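# Hang the T-shirt hanger on the rack rail

## Task

The left gripper starts out holding a hanger with a T-shirt on it. Put the hanger on the rail so that its hook sits on the red tape, with the hanger roughly perpendicular to the rail and hanging motionless. The shirt must stay roughly centred on the hanger, and any other hanger must still be on the rail at the end. The rack is free-standing and must stay where it is: if it tips more than a little, the attempt fails immediately. The result only counts if it holds without the robot's support, so open the gripper and withdraw the arm afterwards.

## Robot and tools

ROBOT AND FRAME. There are two arms, left_arm and right_arm. Their names are labels, not sides of any picture. Positions are in one world frame in metres. The origin is on the table surface midway between the arms, +x points out across the table, +z points up, and left_arm sits on the +y side. Each result has a state line giving every gripper's end_effector_position (m) and end_effector_quat_wxyz. The position can be somewhat wrong, especially when the arm is stretched far. A gripper's fingers extend along its own +z and close along its own y. The reported point lies between the finger pads, roughly 1 cm short of the tips.

THE ROW. Every command is one row of 14 numbers, always with both arms. First come the left_arm values: wrist yaw, wrist pitch, waist, elbow, shoulder, wrist roll, then opening. Then the same seven for right_arm. Use this joint order only. The joint values are absolute target angles in radians, in the same form as the Joint positions line. They are not offsets. Stated ranges: waist -2.880 to 2.880, shoulder 0.000 to 3.142, elbow 0.000 to 3.019, wrist pitch -1.693 to 1.571, wrist yaw -1.571 to 1.571, wrist roll -2.094 to 2.094. The real limits may differ by up to 0.019 rad. A target more than 0.019 rad beyond a limit, and also beyond the joint's current angle, gets the whole call rejected. Smaller overshoots are clipped to the limit and reported as "joint sent to its limit". Opening is a scale from -1 (shut) to +1 (wide open).

execute_actions(actions): a list of actions, run in order. Each action is a table of at most 15 rows. Each row lasts one control step of 1/30 s, so a full action is 0.5 s. If the table is shorter, its last row repeats to fill the 15 steps. An empty list just returns the current state and images.

move(target, speed, blocking): target is one 14-number row of absolute angles. All joints of both arms follow paths that finish together, so the hands travel on curves. speed (0.01 to 2 rad/s, default 0.5) applies to whichever joint has the longest way to go. Paths last between 0.5 and 10 s, and a longer move is cut off at 10 s. Nothing steers around obstacles or the other arm. Finger openings are applied at the start. The result adds a move: line. It gives the ending (done, off_target, moving, held, fault), limits=held or limits=none, and each arm's joint farthest from target. With blocking=false you get control back after 0.5 s while the arm keeps going. Until a result shows the move has ended, call wait or stop before any other motion.

wait(seconds): 0 to 10. The arms keep their last command and a running move continues. stop(): brakes a running move, and a fast arm needs room to stop. zoom_image(camera, region): enlarges part of a camera's latest image. region is [x0, y0, x1, y1] in pixels from the top-left, at most 504 by 504. finished_scene(scene): the current scene's number. It ends the scene for good and reports success, so release and retreat first.

MOTION LIMITS. Each step the sent target is kept within a lead of the measured angle: waist 0.264, shoulder 0.32, elbow 0.276, wrist pitch 0.33, wrist yaw 0.186, wrist roll 0.522 rad. If a step would shift the gripper more than 70 mm, all that arm's targets are scaled back. Far goals therefore need several actions. The Joint targets line shows what the joints are currently driven to. Resend a joint's Joint targets value to keep it still. "joint command not followed" means the clearance check changed or blocked some joint targets. The rest of the row still ran.

RESULT LINES. Joint positions and Joint velocities list each arm's six joints in the order above, then the finger gap in m (0.094 fully open). grip_measured is the measured opening on the command scale and may be off by about 1 mm. To keep something held, command an opening below grip_measured: about 0.03 below holds firmly, less holds more lightly. Pads push with about 50 to 62 N, and less on very thin parts.

CAMERAS. Images arrive as cam_high (504x504, overhead at about [0.16, 0.70, 1.32]), cam_low (504x504, near table height at about [1.27, 0.89, 0.05]), cam_left_wrist and cam_right_wrist (616x616 fisheye, on the hands). Calibrations may be off by a few degrees and millimetres.

HEAT. Holding a load warms the motors, even while the robot is idle. A MOTOR HOT line appears from 85 °C. At 100 °C that arm goes limp and drops what it holds, shown as OVER-TEMPERATURE FAULT. Don't hold the hanger longer than needed.

AVOID. Don't let the arms collide or press on each other. Don't push or pull on the rack, since tipping it ends the attempt, and don't knock the other hanger down. Don't push rigid objects off the table. Avoid dropping, slamming or fast contact, because the faster and deeper a contact, the harder it hits. Loose items may occasionally be nudged by an outside push. Short, smooth, direct motions are preferred.

Each tool is called after "Request:" as name(argument=value, ...), one argument or row to a line, values as JSON.

## Session

Request:
execute_actions(
  actions=[],
)

Scene clock: 0.00 s.
left_arm: end_effector_position=(+0.1817, -0.0567, +0.4428) grip_measured=-0.835 end_effector_quat_wxyz=(+0.568, +0.080, +0.816, -0.064) | right_arm: end_effector_position=(+0.5282, -0.2684, +0.4891) grip_measured=+1.000 end_effector_quat_wxyz=(+0.701, -0.024, +0.712, +0.031)
Joint names: [wrist yaw, wrist pitch, waist, elbow, shoulder, wrist roll]
Joint positions: left_arm=[-1.074 -0.989 -1.61   1.192  1.013 -0.76   0.008] | right_arm=[-0.013 -0.012 -0.     1.057  1.06   0.01   0.094]
Joint velocities: left_arm=[-0.007 -0.012 -0.005  0.012 -0.015 -0.022 -0.   ] | right_arm=[-0.022 -0.002 -0.005  0.012  0.005 -0.022  0.   ]
Motor temperatures (°C, as the motors report them): left_arm=[26 27 28 36 28 26] | right_arm=[26 25 29 33 28 27]
Joint targets: left_arm=[-1.077 -0.985 -1.610 1.221 1.010 -0.760] | right_arm=[-0.013 -0.009 -0.000 1.083 1.063 0.010]
camera_calibration (this result's frames):
cam_left_wrist: T_world_to_cam=[[-0.209609, -0.977454, 0.0254569, -0.030007], [-0.818338, 0.161119, -0.551691, 0.404458], [0.535151, -0.136472, -0.83366, 0.388359], [0, 0, 0, 1]] pos_world=[0.116863, -0.0414965, 0.547659]

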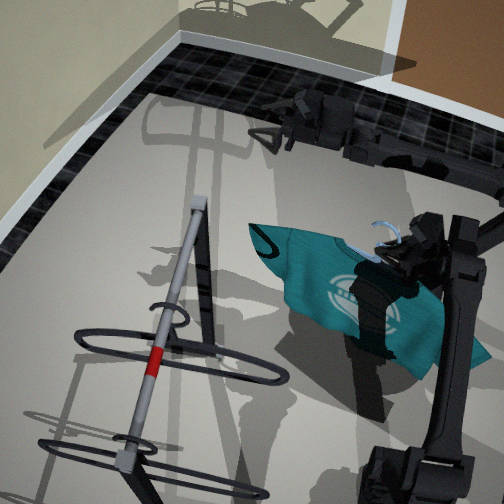

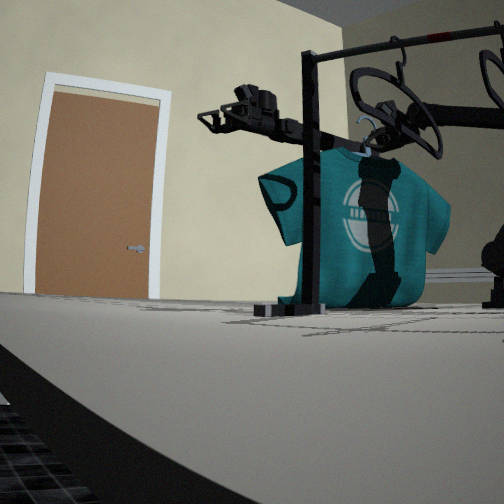

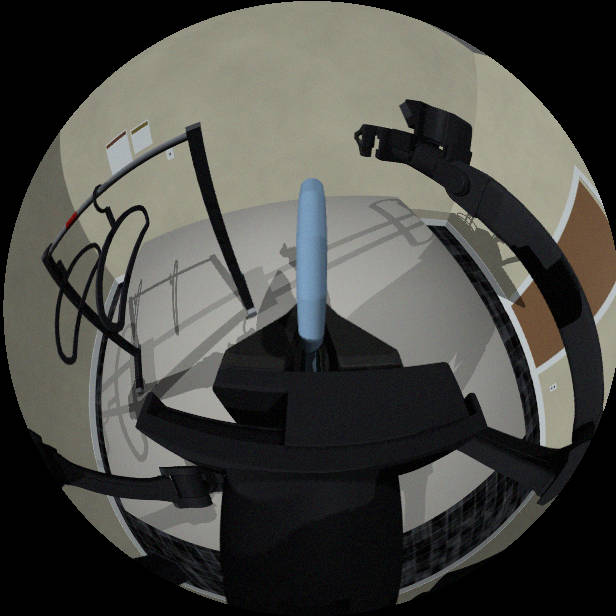

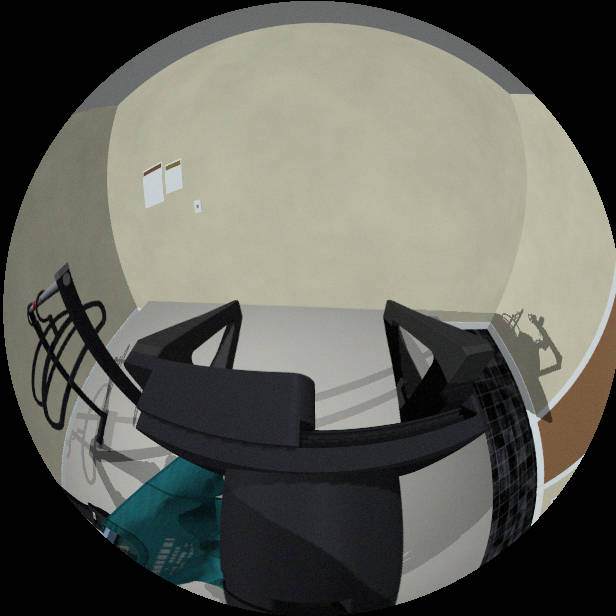

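Request:
zoom_image(
  camera="cam_left_wrist",
  region=[30, 110, 270, 400],
)

Request:
zoom_image(
  camera="cam_high",
  region=[20, 180, 310, 504],
)

Request:
zoom_image(
  camera="cam_low",
  region=[290, 10, 504, 190],
)

Request:
zoom_image(
  camera="cam_right_wrist",
  region=[10, 250, 160, 450],
)

Region (30, 110, 270, 400) of cam_left_wrist's 616x616 image, scaled by 1.738, with more detail than that image has; it fills the left 417 columns of this view, and the rest is white.

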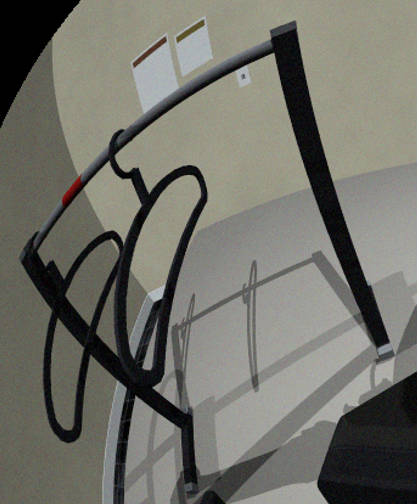

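Region (20, 180, 310, 504) of cam_high's 504x504 image, scaled by 1.556, with more detail than that image has; it fills the left 451 columns of this view, and the rest is white.

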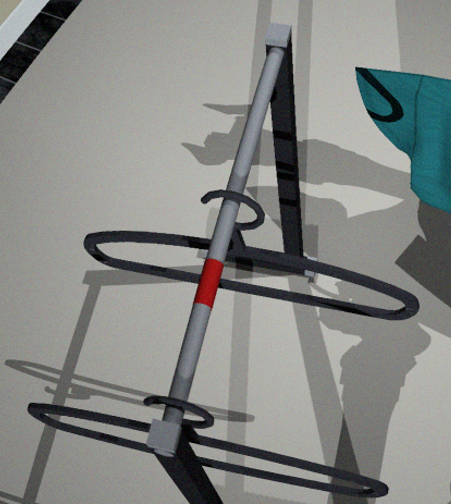

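Region (290, 10, 504, 190) of cam_low's 504x504 image, scaled by 2.355, with more detail than that image has; it fills the top 424 rows of this view, and the rest is white.

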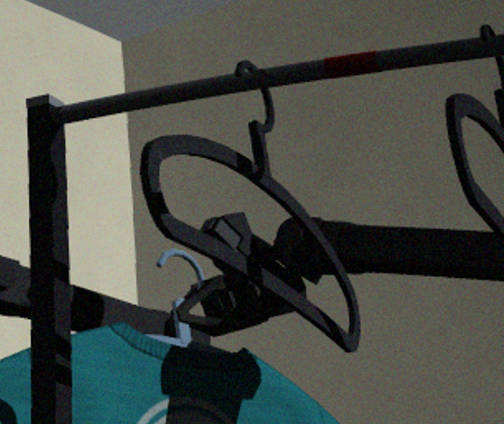

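Region (10, 250, 160, 450) of cam_right_wrist's 616x616 image, scaled by 2.520, with more detail than that image has; it fills the left 378 columns of this view, and the rest is white.

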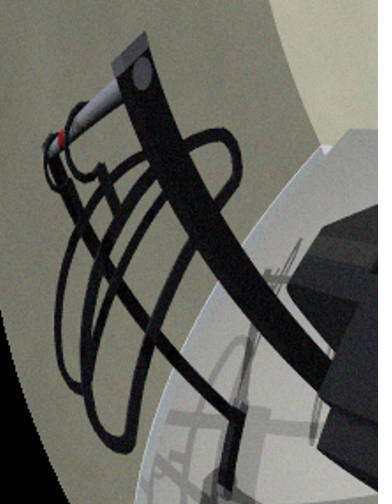

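Request:
move(
  target=[-1.096, -1.517, -1.420, 1.476, 0.733, -0.790, -0.88, -0.013, -0.009, 0.0, 1.083, 1.063, 0.010, 1.0],
  speed=0.5,
)

Scene clock: 102.03 s.
left_arm: end_effector_position=(+0.1823, +0.1568, +0.5677) grip_measured=-0.837 end_effector_quat_wxyz=(+0.576, -0.007, +0.817, -0.011) | right_arm: end_effector_position=(+0.5282, -0.2684, +0.4891) grip_measured=+1.000 end_effector_quat_wxyz=(+0.701, -0.024, +0.712, +0.031)
Joint names: [wrist yaw, wrist pitch, waist, elbow, shoulder, wrist roll]
Joint positions: left_arm=[-1.09  -1.511 -1.425  1.428  0.729 -0.78   0.008] | right_arm=[-0.013 -0.012 -0.     1.057  1.06   0.01   0.094]
Joint velocities: left_arm=[ 0.022 -0.007  0.005 -0.027  0.005 -0.022 -0.001] | right_arm=[-0.022  0.002  0.005  0.002  0.005  0.022  0.   ]
Motor temperatures (°C, as the motors report them): left_arm=[26 27 28 44 29 26] | right_arm=[26 26 29 40 29 27]
Joint targets: left_arm=[-1.096 -1.517 -1.420 1.476 0.733 -0.790] | right_arm=[-0.013 -0.009 0.000 1.083 1.063 0.010]
move: off_target (left_arm, right_arm); limits=none; left_arm: farthest joint: the elbow, 0.048 radians from its target (0.284 radians at the start); right_arm: farthest joint: the elbow, 0.026 radians from its target (0.026 radians at the start)
camera_calibration (this result's frames):
cam_left_wrist: T_world_to_cam=[[-0.00849759, -0.999237, 0.038129, 0.135203], [-0.828163, -0.0143374, -0.560303, 0.473701], [0.560422, -0.0363383, -0.82741, 0.497445], [0, 0, 0, 1]] pos_world=[0.114671, 0.159968, 0.671852]

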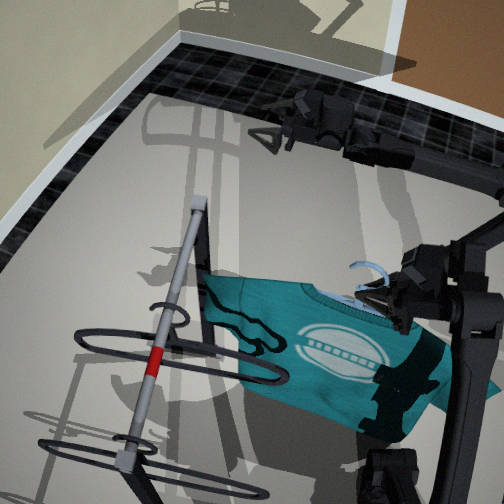

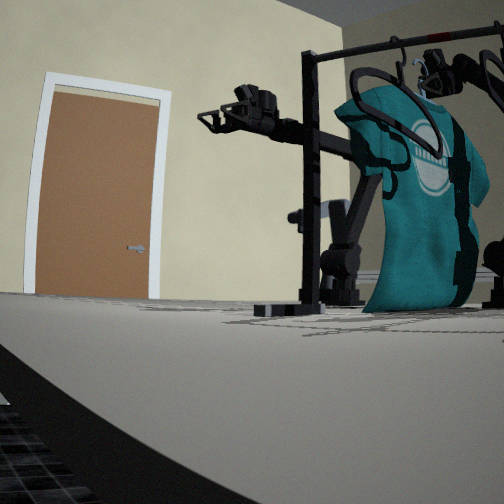

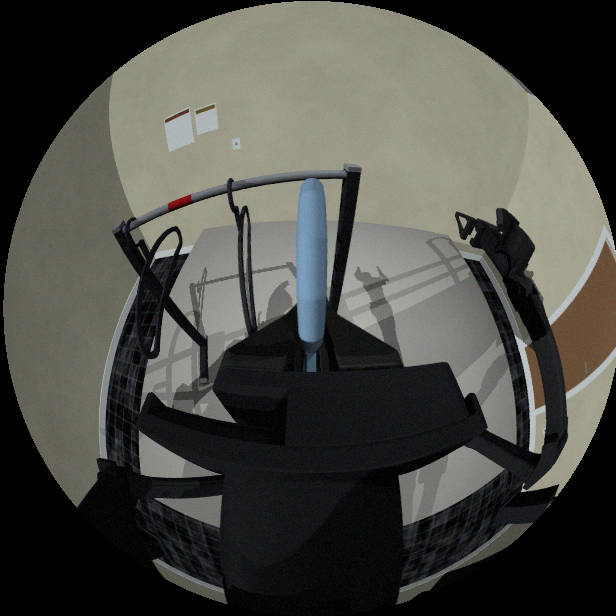

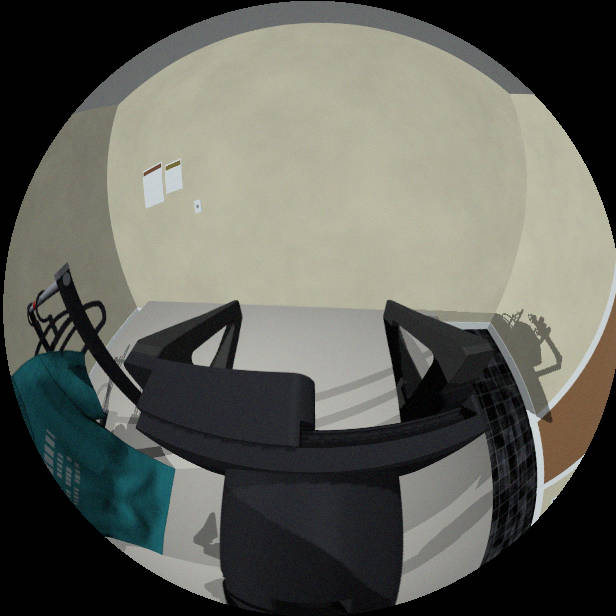

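Request:
zoom_image(
  camera="cam_left_wrist",
  region=[100, 150, 380, 280],
)

Request:
zoom_image(
  camera="cam_high",
  region=[310, 230, 430, 340],
)

Region (100, 150, 380, 280) of cam_left_wrist's 616x616 image, scaled by 1.800, with more detail than that image has; it fills the top 234 rows of this view, and the rest is white.

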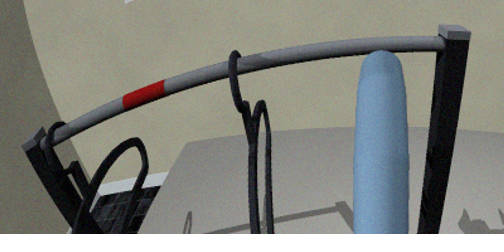

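Region (310, 230, 430, 340) of cam_high's 504x504 image, scaled by 4.200, with more detail than that image has; it fills the top 462 rows of this view, and the rest is white.

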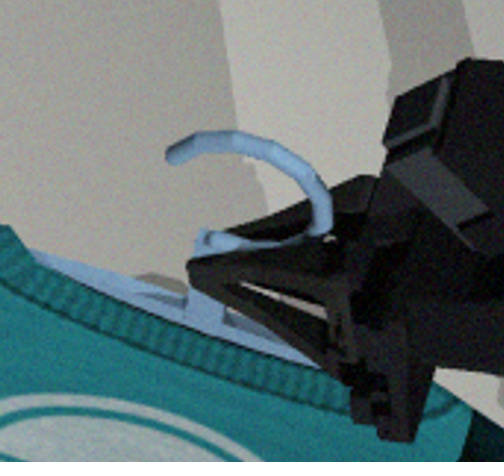

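Request:
move(
  target=[-0.592, -0.734, -0.559, 1.330, 0.984, -0.237, -0.88, -0.013, -0.009, 0.0, 1.083, 1.063, 0.010, 1.0],
  speed=0.55,
)

Request:
zoom_image(
  camera="cam_left_wrist",
  region=[250, 160, 376, 270],
)

Scene clock: 134.93 s.
left_arm: end_effector_position=(+0.4138, +0.2143, +0.5178) grip_measured=-0.837 end_effector_quat_wxyz=(+0.566, -0.108, +0.814, +0.078) | right_arm: end_effector_position=(+0.5282, -0.2684, +0.4891) grip_measured=+1.000 end_effector_quat_wxyz=(+0.701, -0.024, +0.712, +0.031)
Joint names: [wrist yaw, wrist pitch, waist, elbow, shoulder, wrist roll]
Joint positions: left_arm=[-0.592 -0.764 -0.556  1.322  0.991 -0.247  0.008] | right_arm=[-0.013 -0.012 -0.     1.057  1.06   0.01   0.094]
Joint velocities: left_arm=[ 0.022 -0.002  0.005 -0.002 -0.005 -0.022 -0.001] | right_arm=[-0.007  0.002  0.005 -0.007 -0.005 -0.007  0.   ]
Motor temperatures (°C, as the motors report them): left_arm=[26 27 28 43 29 26] | right_arm=[26 26 29 41 29 27]
Joint targets: left_arm=[-0.592 -0.734 -0.559 1.330 0.984 -0.237] | right_arm=[-0.013 -0.009 0.000 1.083 1.063 0.010]
move: off_target (left_arm, right_arm); limits=none; left_arm: farthest joint: the wrist pitch, 0.030 radians from its target (0.777 radians at the start); right_arm: farthest joint: the elbow, 0.026 radians from its target (0.026 radians at the start)
camera_calibration (this result's frames):
cam_left_wrist: T_world_to_cam=[[0.25842, -0.966008, 0.00689202, 0.0951871], [-0.80619, -0.219586, -0.549399, 0.667487], [0.532237, 0.136419, -0.835532, 0.30735], [0, 0, 0, 1]] pos_world=[0.34994, 0.196594, 0.622861]

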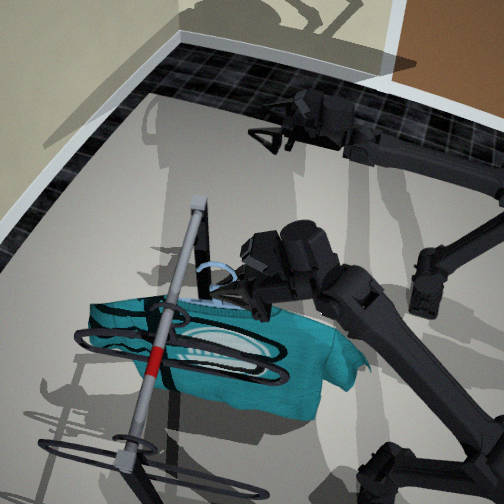

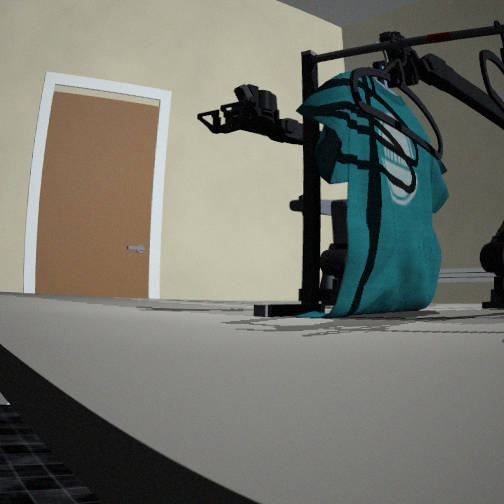

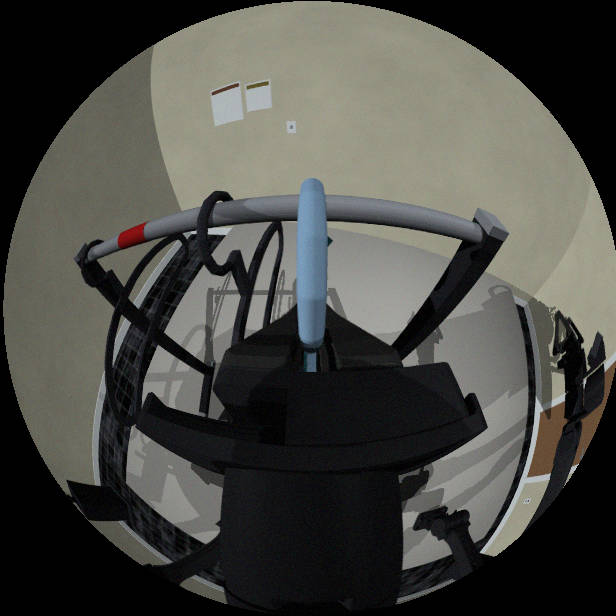

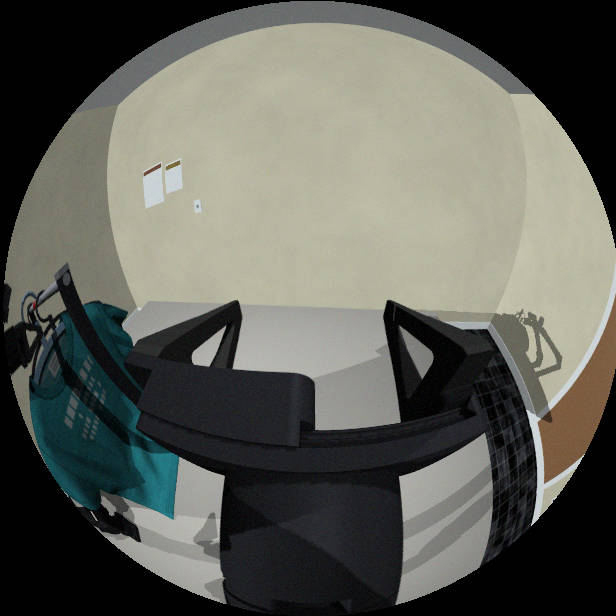

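Region (250, 160, 376, 270) of cam_left_wrist's 616x616 image, scaled by 4.000, with more detail than that image has; it fills the top 440 rows of this view, and the rest is white.

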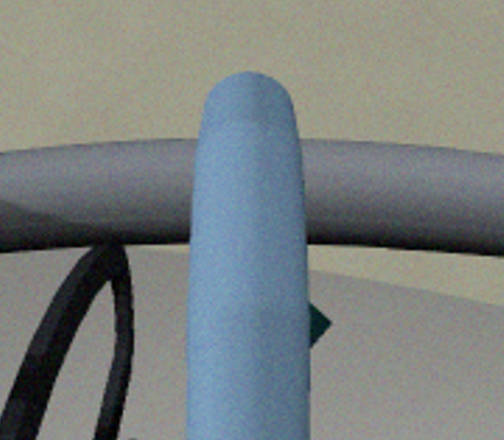

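Request:
execute_actions(
  actions=[
    [[-0.590,-0.736,-0.555,1.360,0.990,-0.236,-0.88,-0.013,-0.009,0.0,1.083,1.063,0.010,1.0],[-0.588,-0.736,-0.552,1.390,0.992,-0.235,-0.88,-0.013,-0.009,0.0,1.083,1.063,0.010,1.0],[-0.585,-0.736,-0.549,1.402,0.995,-0.233,-0.88,-0.013,-0.009,0.0,1.083,1.063,0.010,1.0],[-0.582,-0.736,-0.546,1.409,0.998,-0.232,-0.88,-0.013,-0.009,0.0,1.083,1.063,0.010,1.0],[-0.579,-0.736,-0.543,1.416,1.002,-0.230,-0.88,-0.013,-0.009,0.0,1.083,1.063,0.010,1.0],[-0.576,-0.736,-0.540,1.423,1.005,-0.229,-0.88,-0.013,-0.009,0.0,1.083,1.063,0.010,1.0],[-0.573,-0.736,-0.537,1.430,1.009,-0.227,-0.88,-0.013,-0.009,0.0,1.083,1.063,0.010,1.0],[-0.570,-0.736,-0.534,1.437,1.012,-0.226,-0.88,-0.013,-0.009,0.0,1.083,1.063,0.010,1.0],[-0.567,-0.736,-0.531,1.443,1.016,-0.224,-0.88,-0.013,-0.009,0.0,1.083,1.063,0.010,1.0],[-0.564,-0.736,-0.528,1.448,1.019,-0.222,-0.88,-0.013,-0.009,0.0,1.083,1.063,0.010,1.0],[-0.561,-0.736,-0.525,1.451,1.021,-0.221,-0.88,-0.013,-0.009,0.0,1.083,1.063,0.010,1.0]],
  ],
)

Request:
execute_actions(
  actions=[],
)

Request:
zoom_image(
  camera="cam_left_wrist",
  region=[250, 170, 376, 290],
)

Scene clock: 160.47 s.
left_arm: end_effector_position=(+0.4246, +0.2174, +0.5378) grip_measured=-0.837 end_effector_quat_wxyz=(+0.574, -0.109, +0.809, +0.071) | right_arm: end_effector_position=(+0.5282, -0.2684, +0.4891) grip_measured=+1.000 end_effector_quat_wxyz=(+0.701, -0.024, +0.712, +0.031)
Joint names: [wrist yaw, wrist pitch, waist, elbow, shoulder, wrist roll]
Joint positions: left_arm=[-0.562 -0.764 -0.53   1.381  1.02  -0.233  0.008] | right_arm=[-0.013 -0.012 -0.     1.057  1.06   0.01   0.094]
Joint velocities: left_arm=[ 0.022 -0.012 -0.005 -0.012 -0.005 -0.022  0.   ] | right_arm=[ 0.022 -0.012  0.005 -0.017  0.005 -0.095  0.   ]
Motor temperatures (°C, as the motors report them): left_arm=[26 28 28 43 29 26] | right_arm=[26 26 29 41 29 27]
Joint targets: left_arm=[-0.561 -0.736 -0.525 1.451 1.021 -0.221] | right_arm=[-0.013 -0.009 -0.000 1.083 1.063 0.010]
camera_calibration (this result's frames):
cam_left_wrist: T_world_to_cam=[[0.251075, -0.967744, 0.020807, 0.0911512], [-0.796205, -0.218699, -0.564117, 0.691434], [0.550472, 0.125069, -0.825432, 0.307193], [0, 0, 0, 1]] pos_world=[0.358536, 0.201007, 0.641721]

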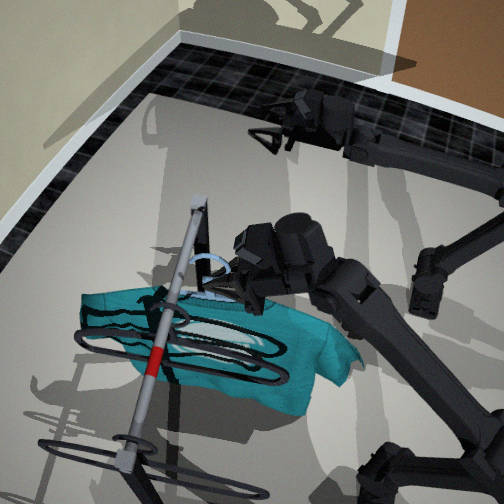

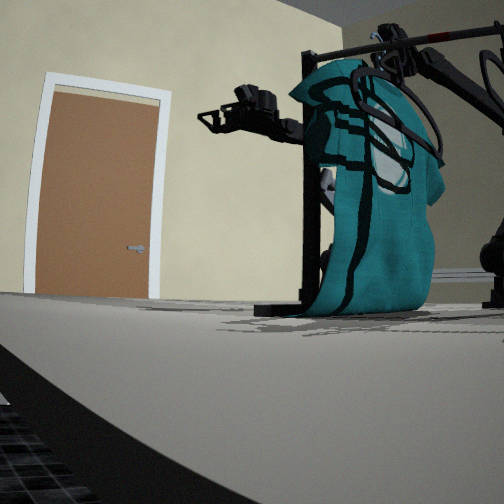

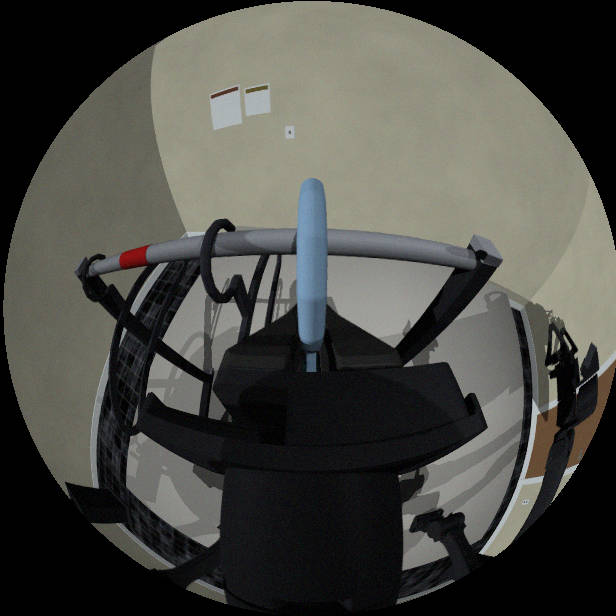

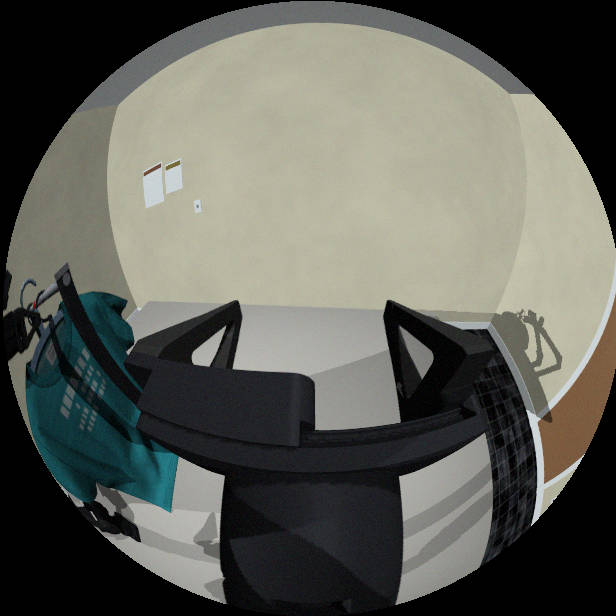

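Scene clock: 160.47 s.
left_arm: end_effector_position=(+0.4246, +0.2174, +0.5378) grip_measured=-0.837 end_effector_quat_wxyz=(+0.574, -0.109, +0.809, +0.071) | right_arm: end_effector_position=(+0.5282, -0.2684, +0.4891) grip_measured=+1.000 end_effector_quat_wxyz=(+0.701, -0.024, +0.712, +0.031)
Joint names: [wrist yaw, wrist pitch, waist, elbow, shoulder, wrist roll]
Joint positions: left_arm=[-0.562 -0.764 -0.53   1.381  1.02  -0.233  0.008] | right_arm=[-0.013 -0.012 -0.     1.057  1.06   0.01   0.094]
Joint velocities: left_arm=[ 0.022 -0.012 -0.005 -0.012 -0.005 -0.022  0.   ] | right_arm=[ 0.022 -0.012  0.005 -0.017  0.005 -0.095  0.   ]
Motor temperatures (°C, as the motors report them): left_arm=[26 28 28 43 29 26] | right_arm=[26 26 29 41 29 27]
Joint targets: left_arm=[-0.561 -0.736 -0.525 1.451 1.021 -0.221] | right_arm=[-0.013 -0.009 -0.000 1.083 1.063 0.010]
camera_calibration (this result's frames):
cam_left_wrist: T_world_to_cam=[[0.251075, -0.967744, 0.020807, 0.0911512], [-0.796205, -0.218699, -0.564117, 0.691434], [0.550472, 0.125069, -0.825432, 0.307193], [0, 0, 0, 1]] pos_world=[0.358536, 0.201007, 0.641721]

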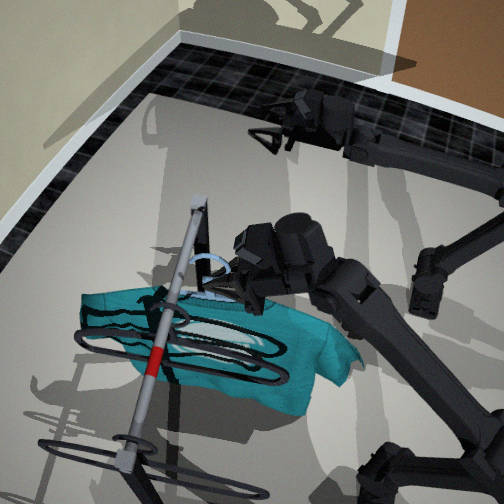

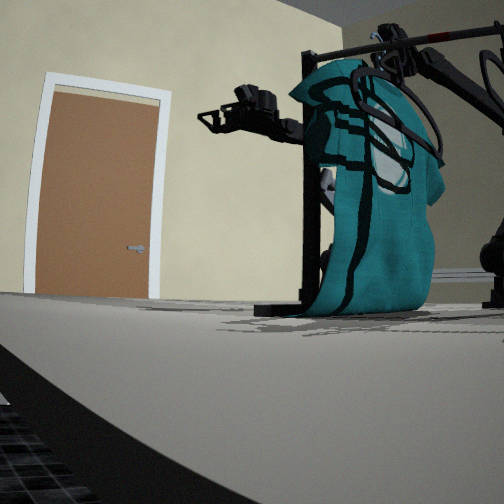

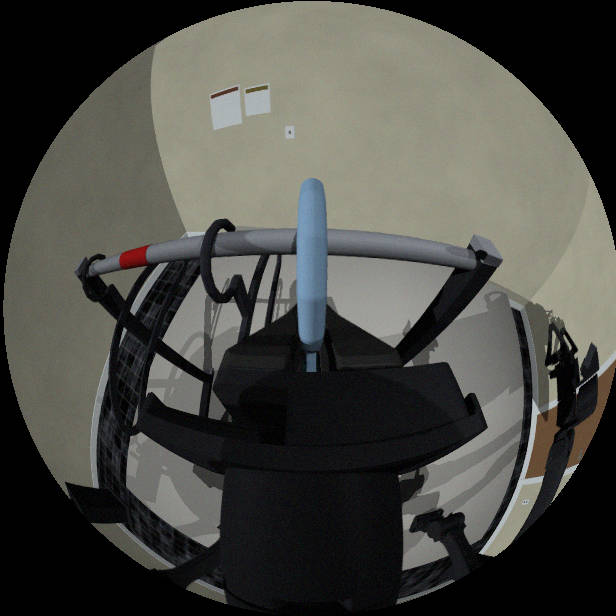

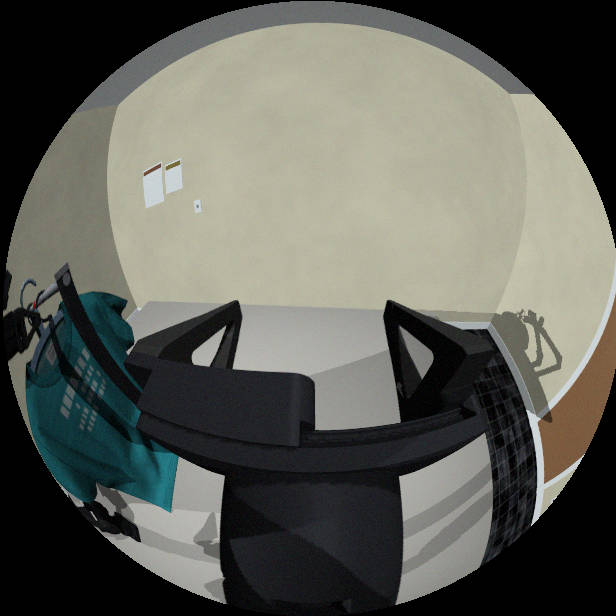

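Region (250, 170, 376, 290) of cam_left_wrist's 616x616 image, scaled by 4.000, with more detail than that image has; it fills the top 480 rows of this view, and the rest is white.

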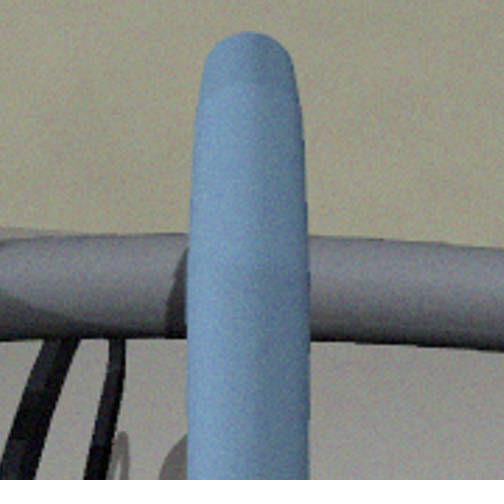

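Request:
execute_actions(
  actions=[
    [[-0.559,-0.734,-0.523,1.445,1.023,-0.220,-0.88,-0.013,-0.009,0.0,1.083,1.063,0.010,1.0],[-0.556,-0.730,-0.520,1.440,1.026,-0.219,-0.88,-0.013,-0.009,0.0,1.083,1.063,0.010,1.0],[-0.553,-0.725,-0.516,1.435,1.030,-0.217,-0.88,-0.013,-0.009,0.0,1.083,1.063,0.010,1.0],[-0.549,-0.721,-0.512,1.430,1.035,-0.215,-0.88,-0.013,-0.009,0.0,1.083,1.063,0.010,1.0],[-0.546,-0.716,-0.508,1.425,1.039,-0.213,-0.88,-0.013,-0.009,0.0,1.083,1.063,0.010,1.0],[-0.542,-0.711,-0.504,1.425,1.043,-0.211,-0.88,-0.013,-0.009,0.0,1.083,1.063,0.010,1.0],[-0.539,-0.706,-0.500,1.425,1.047,-0.209,-0.88,-0.013,-0.009,0.0,1.083,1.063,0.010,1.0],[-0.535,-0.702,-0.496,1.425,1.052,-0.208,-0.88,-0.013,-0.009,0.0,1.083,1.063,0.010,1.0],[-0.531,-0.697,-0.492,1.425,1.056,-0.206,-0.88,-0.013,-0.009,0.0,1.083,1.063,0.010,1.0],[-0.528,-0.692,-0.488,1.425,1.060,-0.204,-0.88,-0.013,-0.009,0.0,1.083,1.063,0.010,1.0],[-0.524,-0.687,-0.484,1.425,1.064,-0.202,-0.88,-0.013,-0.009,0.0,1.083,1.063,0.010,1.0],[-0.521,-0.683,-0.480,1.425,1.069,-0.200,-0.88,-0.013,-0.009,0.0,1.083,1.063,0.010,1.0],[-0.517,-0.678,-0.476,1.425,1.073,-0.198,-0.88,-0.013,-0.009,0.0,1.083,1.063,0.010,1.0],[-0.514,-0.673,-0.473,1.425,1.077,-0.197,-0.88,-0.013,-0.009,0.0,1.083,1.063,0.010,1.0],[-0.510,-0.668,-0.469,1.425,1.081,-0.195,-0.88,-0.013,-0.009,0.0,1.083,1.063,0.010,1.0]],
    [[-0.506,-0.664,-0.465,1.425,1.086,-0.193,-0.88,-0.013,-0.009,0.0,1.083,1.063,0.010,1.0],[-0.503,-0.659,-0.461,1.425,1.090,-0.191,-0.88,-0.013,-0.009,0.0,1.083,1.063,0.010,1.0],[-0.499,-0.654,-0.457,1.425,1.094,-0.189,-0.88,-0.013,-0.009,0.0,1.083,1.063,0.010,1.0],[-0.496,-0.649,-0.453,1.425,1.098,-0.187,-0.88,-0.013,-0.009,0.0,1.083,1.063,0.010,1.0],[-0.492,-0.645,-0.449,1.425,1.102,-0.186,-0.88,-0.013,-0.009,0.0,1.083,1.063,0.010,1.0],[-0.490,-0.641,-0.446,1.425,1.105,-0.184,-0.88,-0.013,-0.009,0.0,1.083,1.063,0.010,1.0]],
  ],
)

Request:
zoom_image(
  camera="cam_left_wrist",
  region=[230, 200, 398, 368],
)

Request:
zoom_image(
  camera="cam_high",
  region=[120, 230, 260, 370],
)

Scene clock: 220.70 s.
left_arm: end_effector_position=(+0.4734, +0.2299, +0.5140) grip_measured=-0.837 end_effector_quat_wxyz=(+0.568, -0.106, +0.813, +0.076) | right_arm: end_effector_position=(+0.5282, -0.2684, +0.4891) grip_measured=+1.000 end_effector_quat_wxyz=(+0.701, -0.024, +0.712, +0.031)
Joint names: [wrist yaw, wrist pitch, waist, elbow, shoulder, wrist roll]
Joint positions: left_arm=[-0.491 -0.672 -0.451  1.381  1.11  -0.195  0.008] | right_arm=[-0.013 -0.012 -0.     1.057  1.06   0.01   0.094]
Joint velocities: left_arm=[-0.051  0.007 -0.005  0.002 -0.005 -0.007  0.   ] | right_arm=[ 0.037 -0.017 -0.005  0.002 -0.015 -0.007  0.   ]
Motor temperatures (°C, as the motors report them): left_arm=[26 28 28 50 29 26] | right_arm=[26 26 29 42 29 27]
Joint targets: left_arm=[-0.490 -0.641 -0.446 1.425 1.105 -0.184] | right_arm=[-0.013 -0.009 -0.000 1.083 1.063 0.010]
camera_calibration (this result's frames):
cam_left_wrist: T_world_to_cam=[[0.252458, -0.967563, 0.00937541, 0.0967476], [-0.804939, -0.215383, -0.552886, 0.717149], [0.536971, 0.132034, -0.833204, 0.26795], [0, 0, 0, 1]] pos_world=[0.408956, 0.212693, 0.618852]

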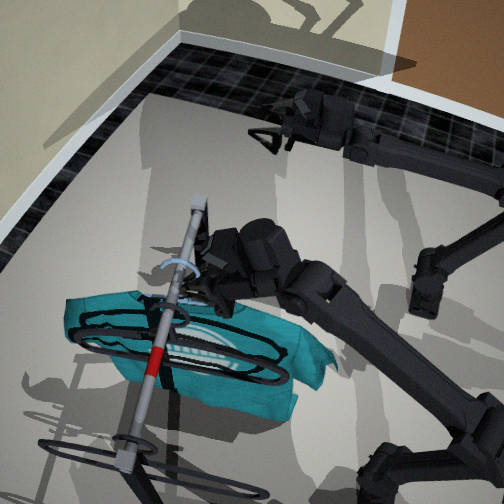

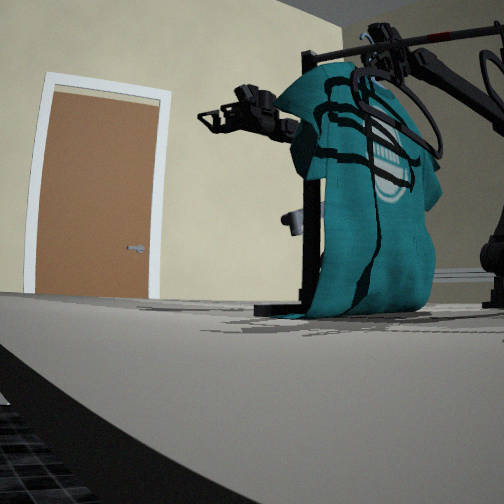

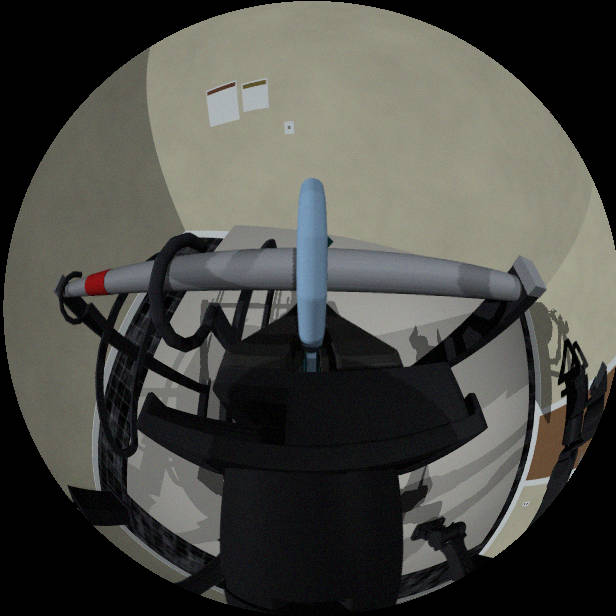

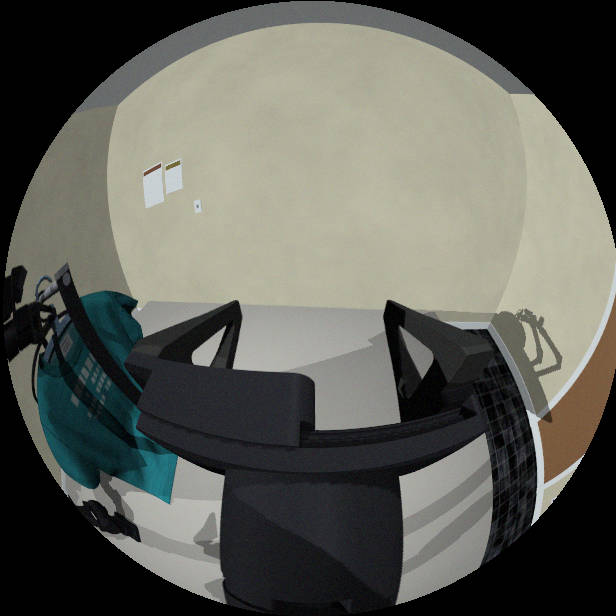

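Region (230, 200, 398, 368) of cam_left_wrist's 616x616 image, scaled by 3.000, with more detail than that image has.

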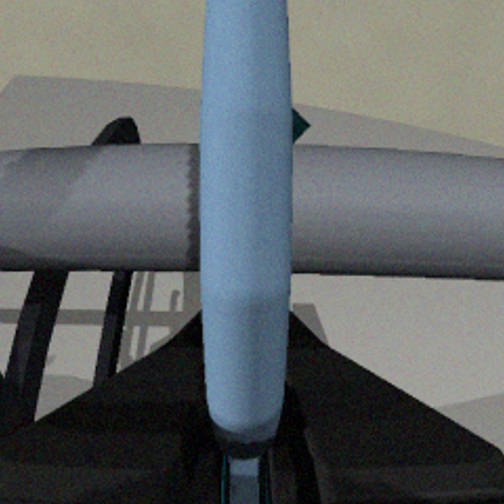

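Region (120, 230, 260, 370) of cam_high's 504x504 image, scaled by 3.600, with more detail than that image has.

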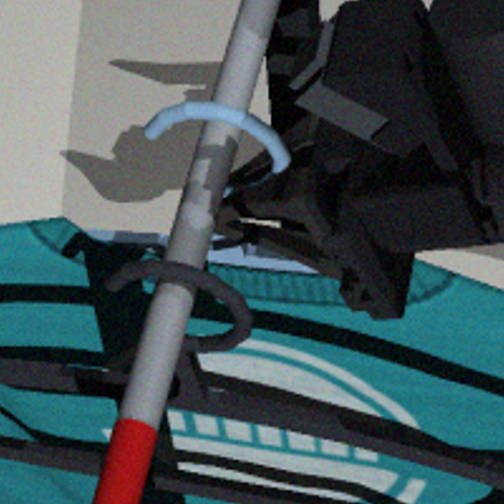

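Request:
execute_actions(
  actions=[],
)

Scene clock: 236.23 s.
left_arm: end_effector_position=(+0.4734, +0.2299, +0.5140) grip_measured=-0.837 end_effector_quat_wxyz=(+0.568, -0.106, +0.813, +0.076) | right_arm: end_effector_position=(+0.5282, -0.2684, +0.4891) grip_measured=+1.000 end_effector_quat_wxyz=(+0.701, -0.024, +0.712, +0.031)
Joint names: [wrist yaw, wrist pitch, waist, elbow, shoulder, wrist roll]
Joint positions: left_arm=[-0.491 -0.672 -0.451  1.381  1.11  -0.194  0.008] | right_arm=[-0.013 -0.012 -0.     1.057  1.06   0.01   0.094]
Joint velocities: left_arm=[-0.022 -0.012 -0.005 -0.002 -0.015 -0.007 -0.001] | right_arm=[-0.022 -0.002 -0.005  0.002 -0.005  0.051  0.   ]
Motor temperatures (°C, as the motors report them): left_arm=[26 28 28 49 29 26] | right_arm=[26 26 29 42 29 27]
Joint targets: left_arm=[-0.490 -0.641 -0.446 1.425 1.105 -0.184] | right_arm=[-0.013 -0.009 -0.000 1.083 1.063 0.010]
camera_calibration (this result's frames):
cam_left_wrist: T_world_to_cam=[[0.252079, -0.967671, 0.00830098, 0.0975041], [-0.805179, -0.214492, -0.552884, 0.717057], [0.53679, 0.132687, -0.833217, 0.267892], [0, 0, 0, 1]] pos_world=[0.408979, 0.212609, 0.618852]

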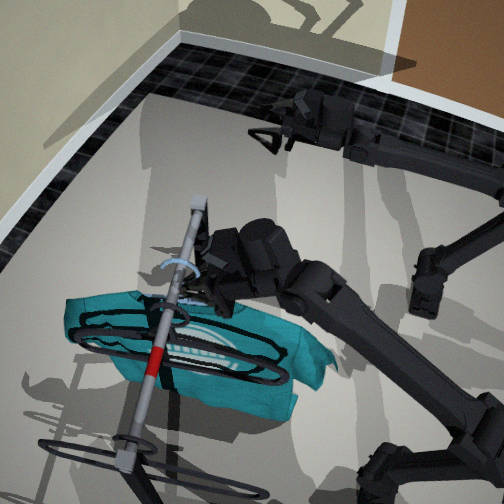

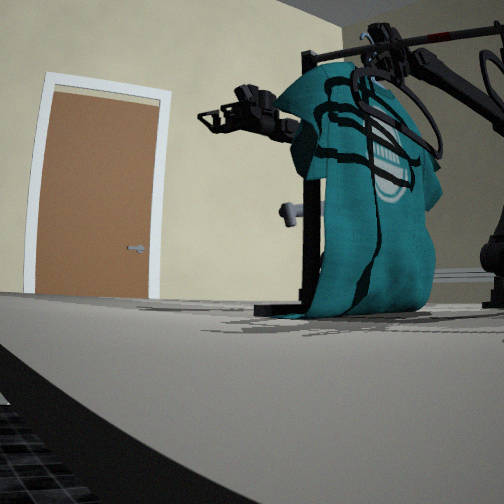

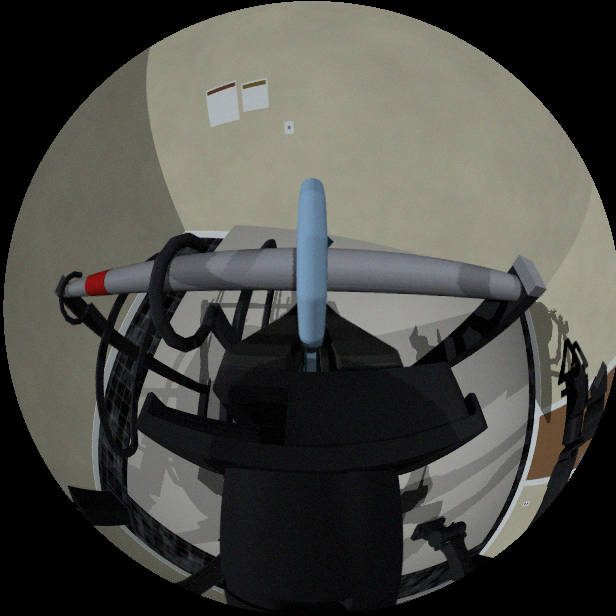

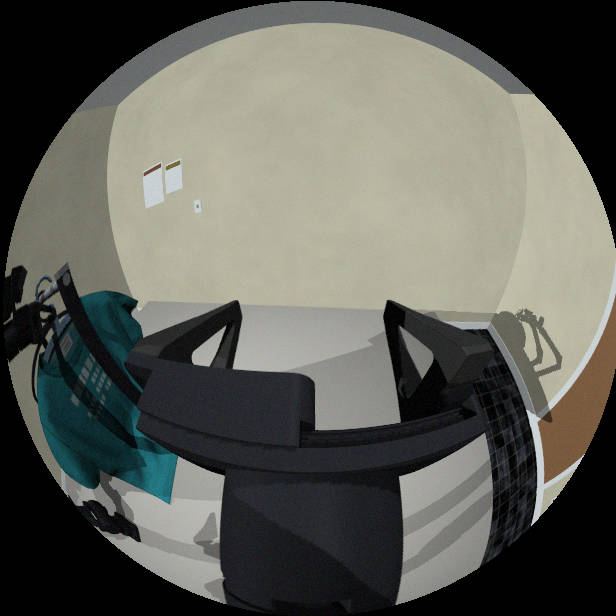

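Request:
move(
  target=[-0.329,-0.624,-0.288,1.332,1.035,-0.115,-0.88,-0.013,-0.009,0.0,1.083,1.063,0.010,1.0],
  speed=0.14,
)

Scene clock: 242.87 s.
left_arm: end_effector_position=(+0.4662, +0.2827, +0.5038) grip_measured=-0.837 end_effector_quat_wxyz=(+0.561, -0.099, +0.819, +0.072) | right_arm: end_effector_position=(+0.5282, -0.2684, +0.4891) grip_measured=+1.000 end_effector_quat_wxyz=(+0.701, -0.024, +0.712, +0.031)
Joint names: [wrist yaw, wrist pitch, waist, elbow, shoulder, wrist roll]
Joint positions: left_arm=[-0.329 -0.656 -0.295  1.326  1.062 -0.125  0.008] | right_arm=[-0.013 -0.012 -0.     1.057  1.06   0.01   0.094]
Joint velocities: left_arm=[ 0.066  0.012 -0.005  0.012 -0.005  0.007  0.001] | right_arm=[-0.037 -0.017 -0.005 -0.002  0.005 -0.037  0.   ]
Motor temperatures (°C, as the motors report them): left_arm=[26 28 28 48 29 26] | right_arm=[26 26 29 42 29 27]
Joint targets: left_arm=[-0.329 -0.624 -0.288 1.332 1.035 -0.115] | right_arm=[-0.013 -0.009 0.000 1.083 1.063 0.010]
move: off_target (left_arm, right_arm); limits=none; left_arm: farthest joint: the wrist pitch, 0.032 radians from its target (0.048 radians at the start); right_arm: farthest joint: the elbow, 0.026 radians from its target (0.026 radians at the start)
camera_calibration (this result's frames):
cam_left_wrist: T_world_to_cam=[[0.235733, -0.971805, 0.00488865, 0.16102], [-0.818644, -0.201286, -0.537872, 0.711892], [0.523691, 0.122792, -0.843012, 0.269999], [0, 0, 0, 1]] pos_world=[0.403432, 0.266621, 0.609732]

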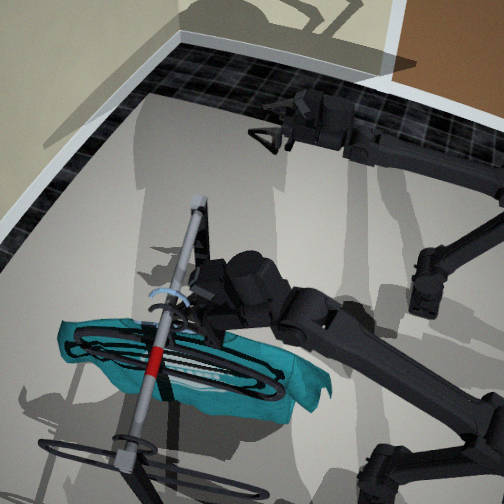

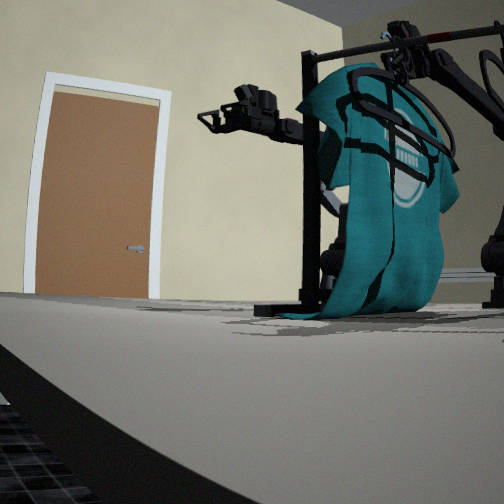

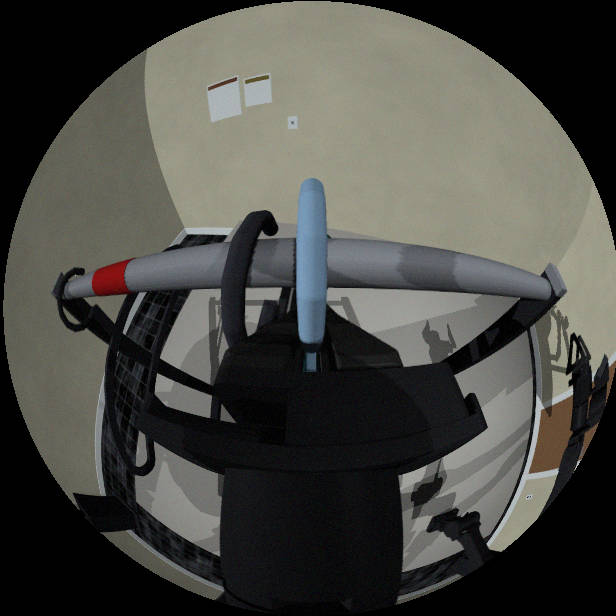

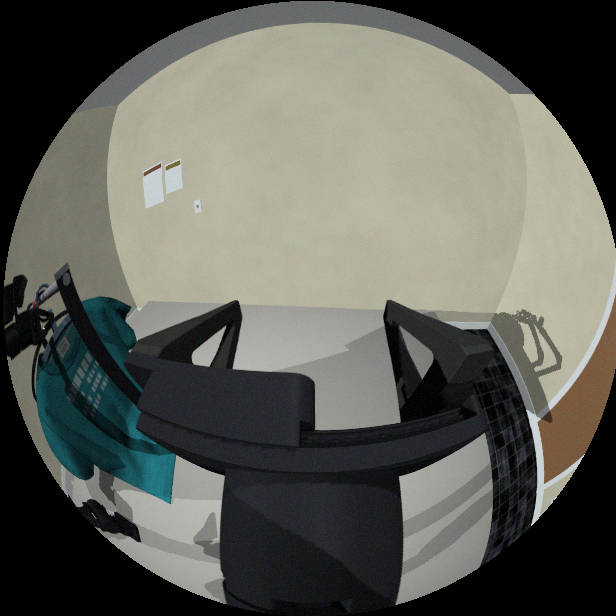

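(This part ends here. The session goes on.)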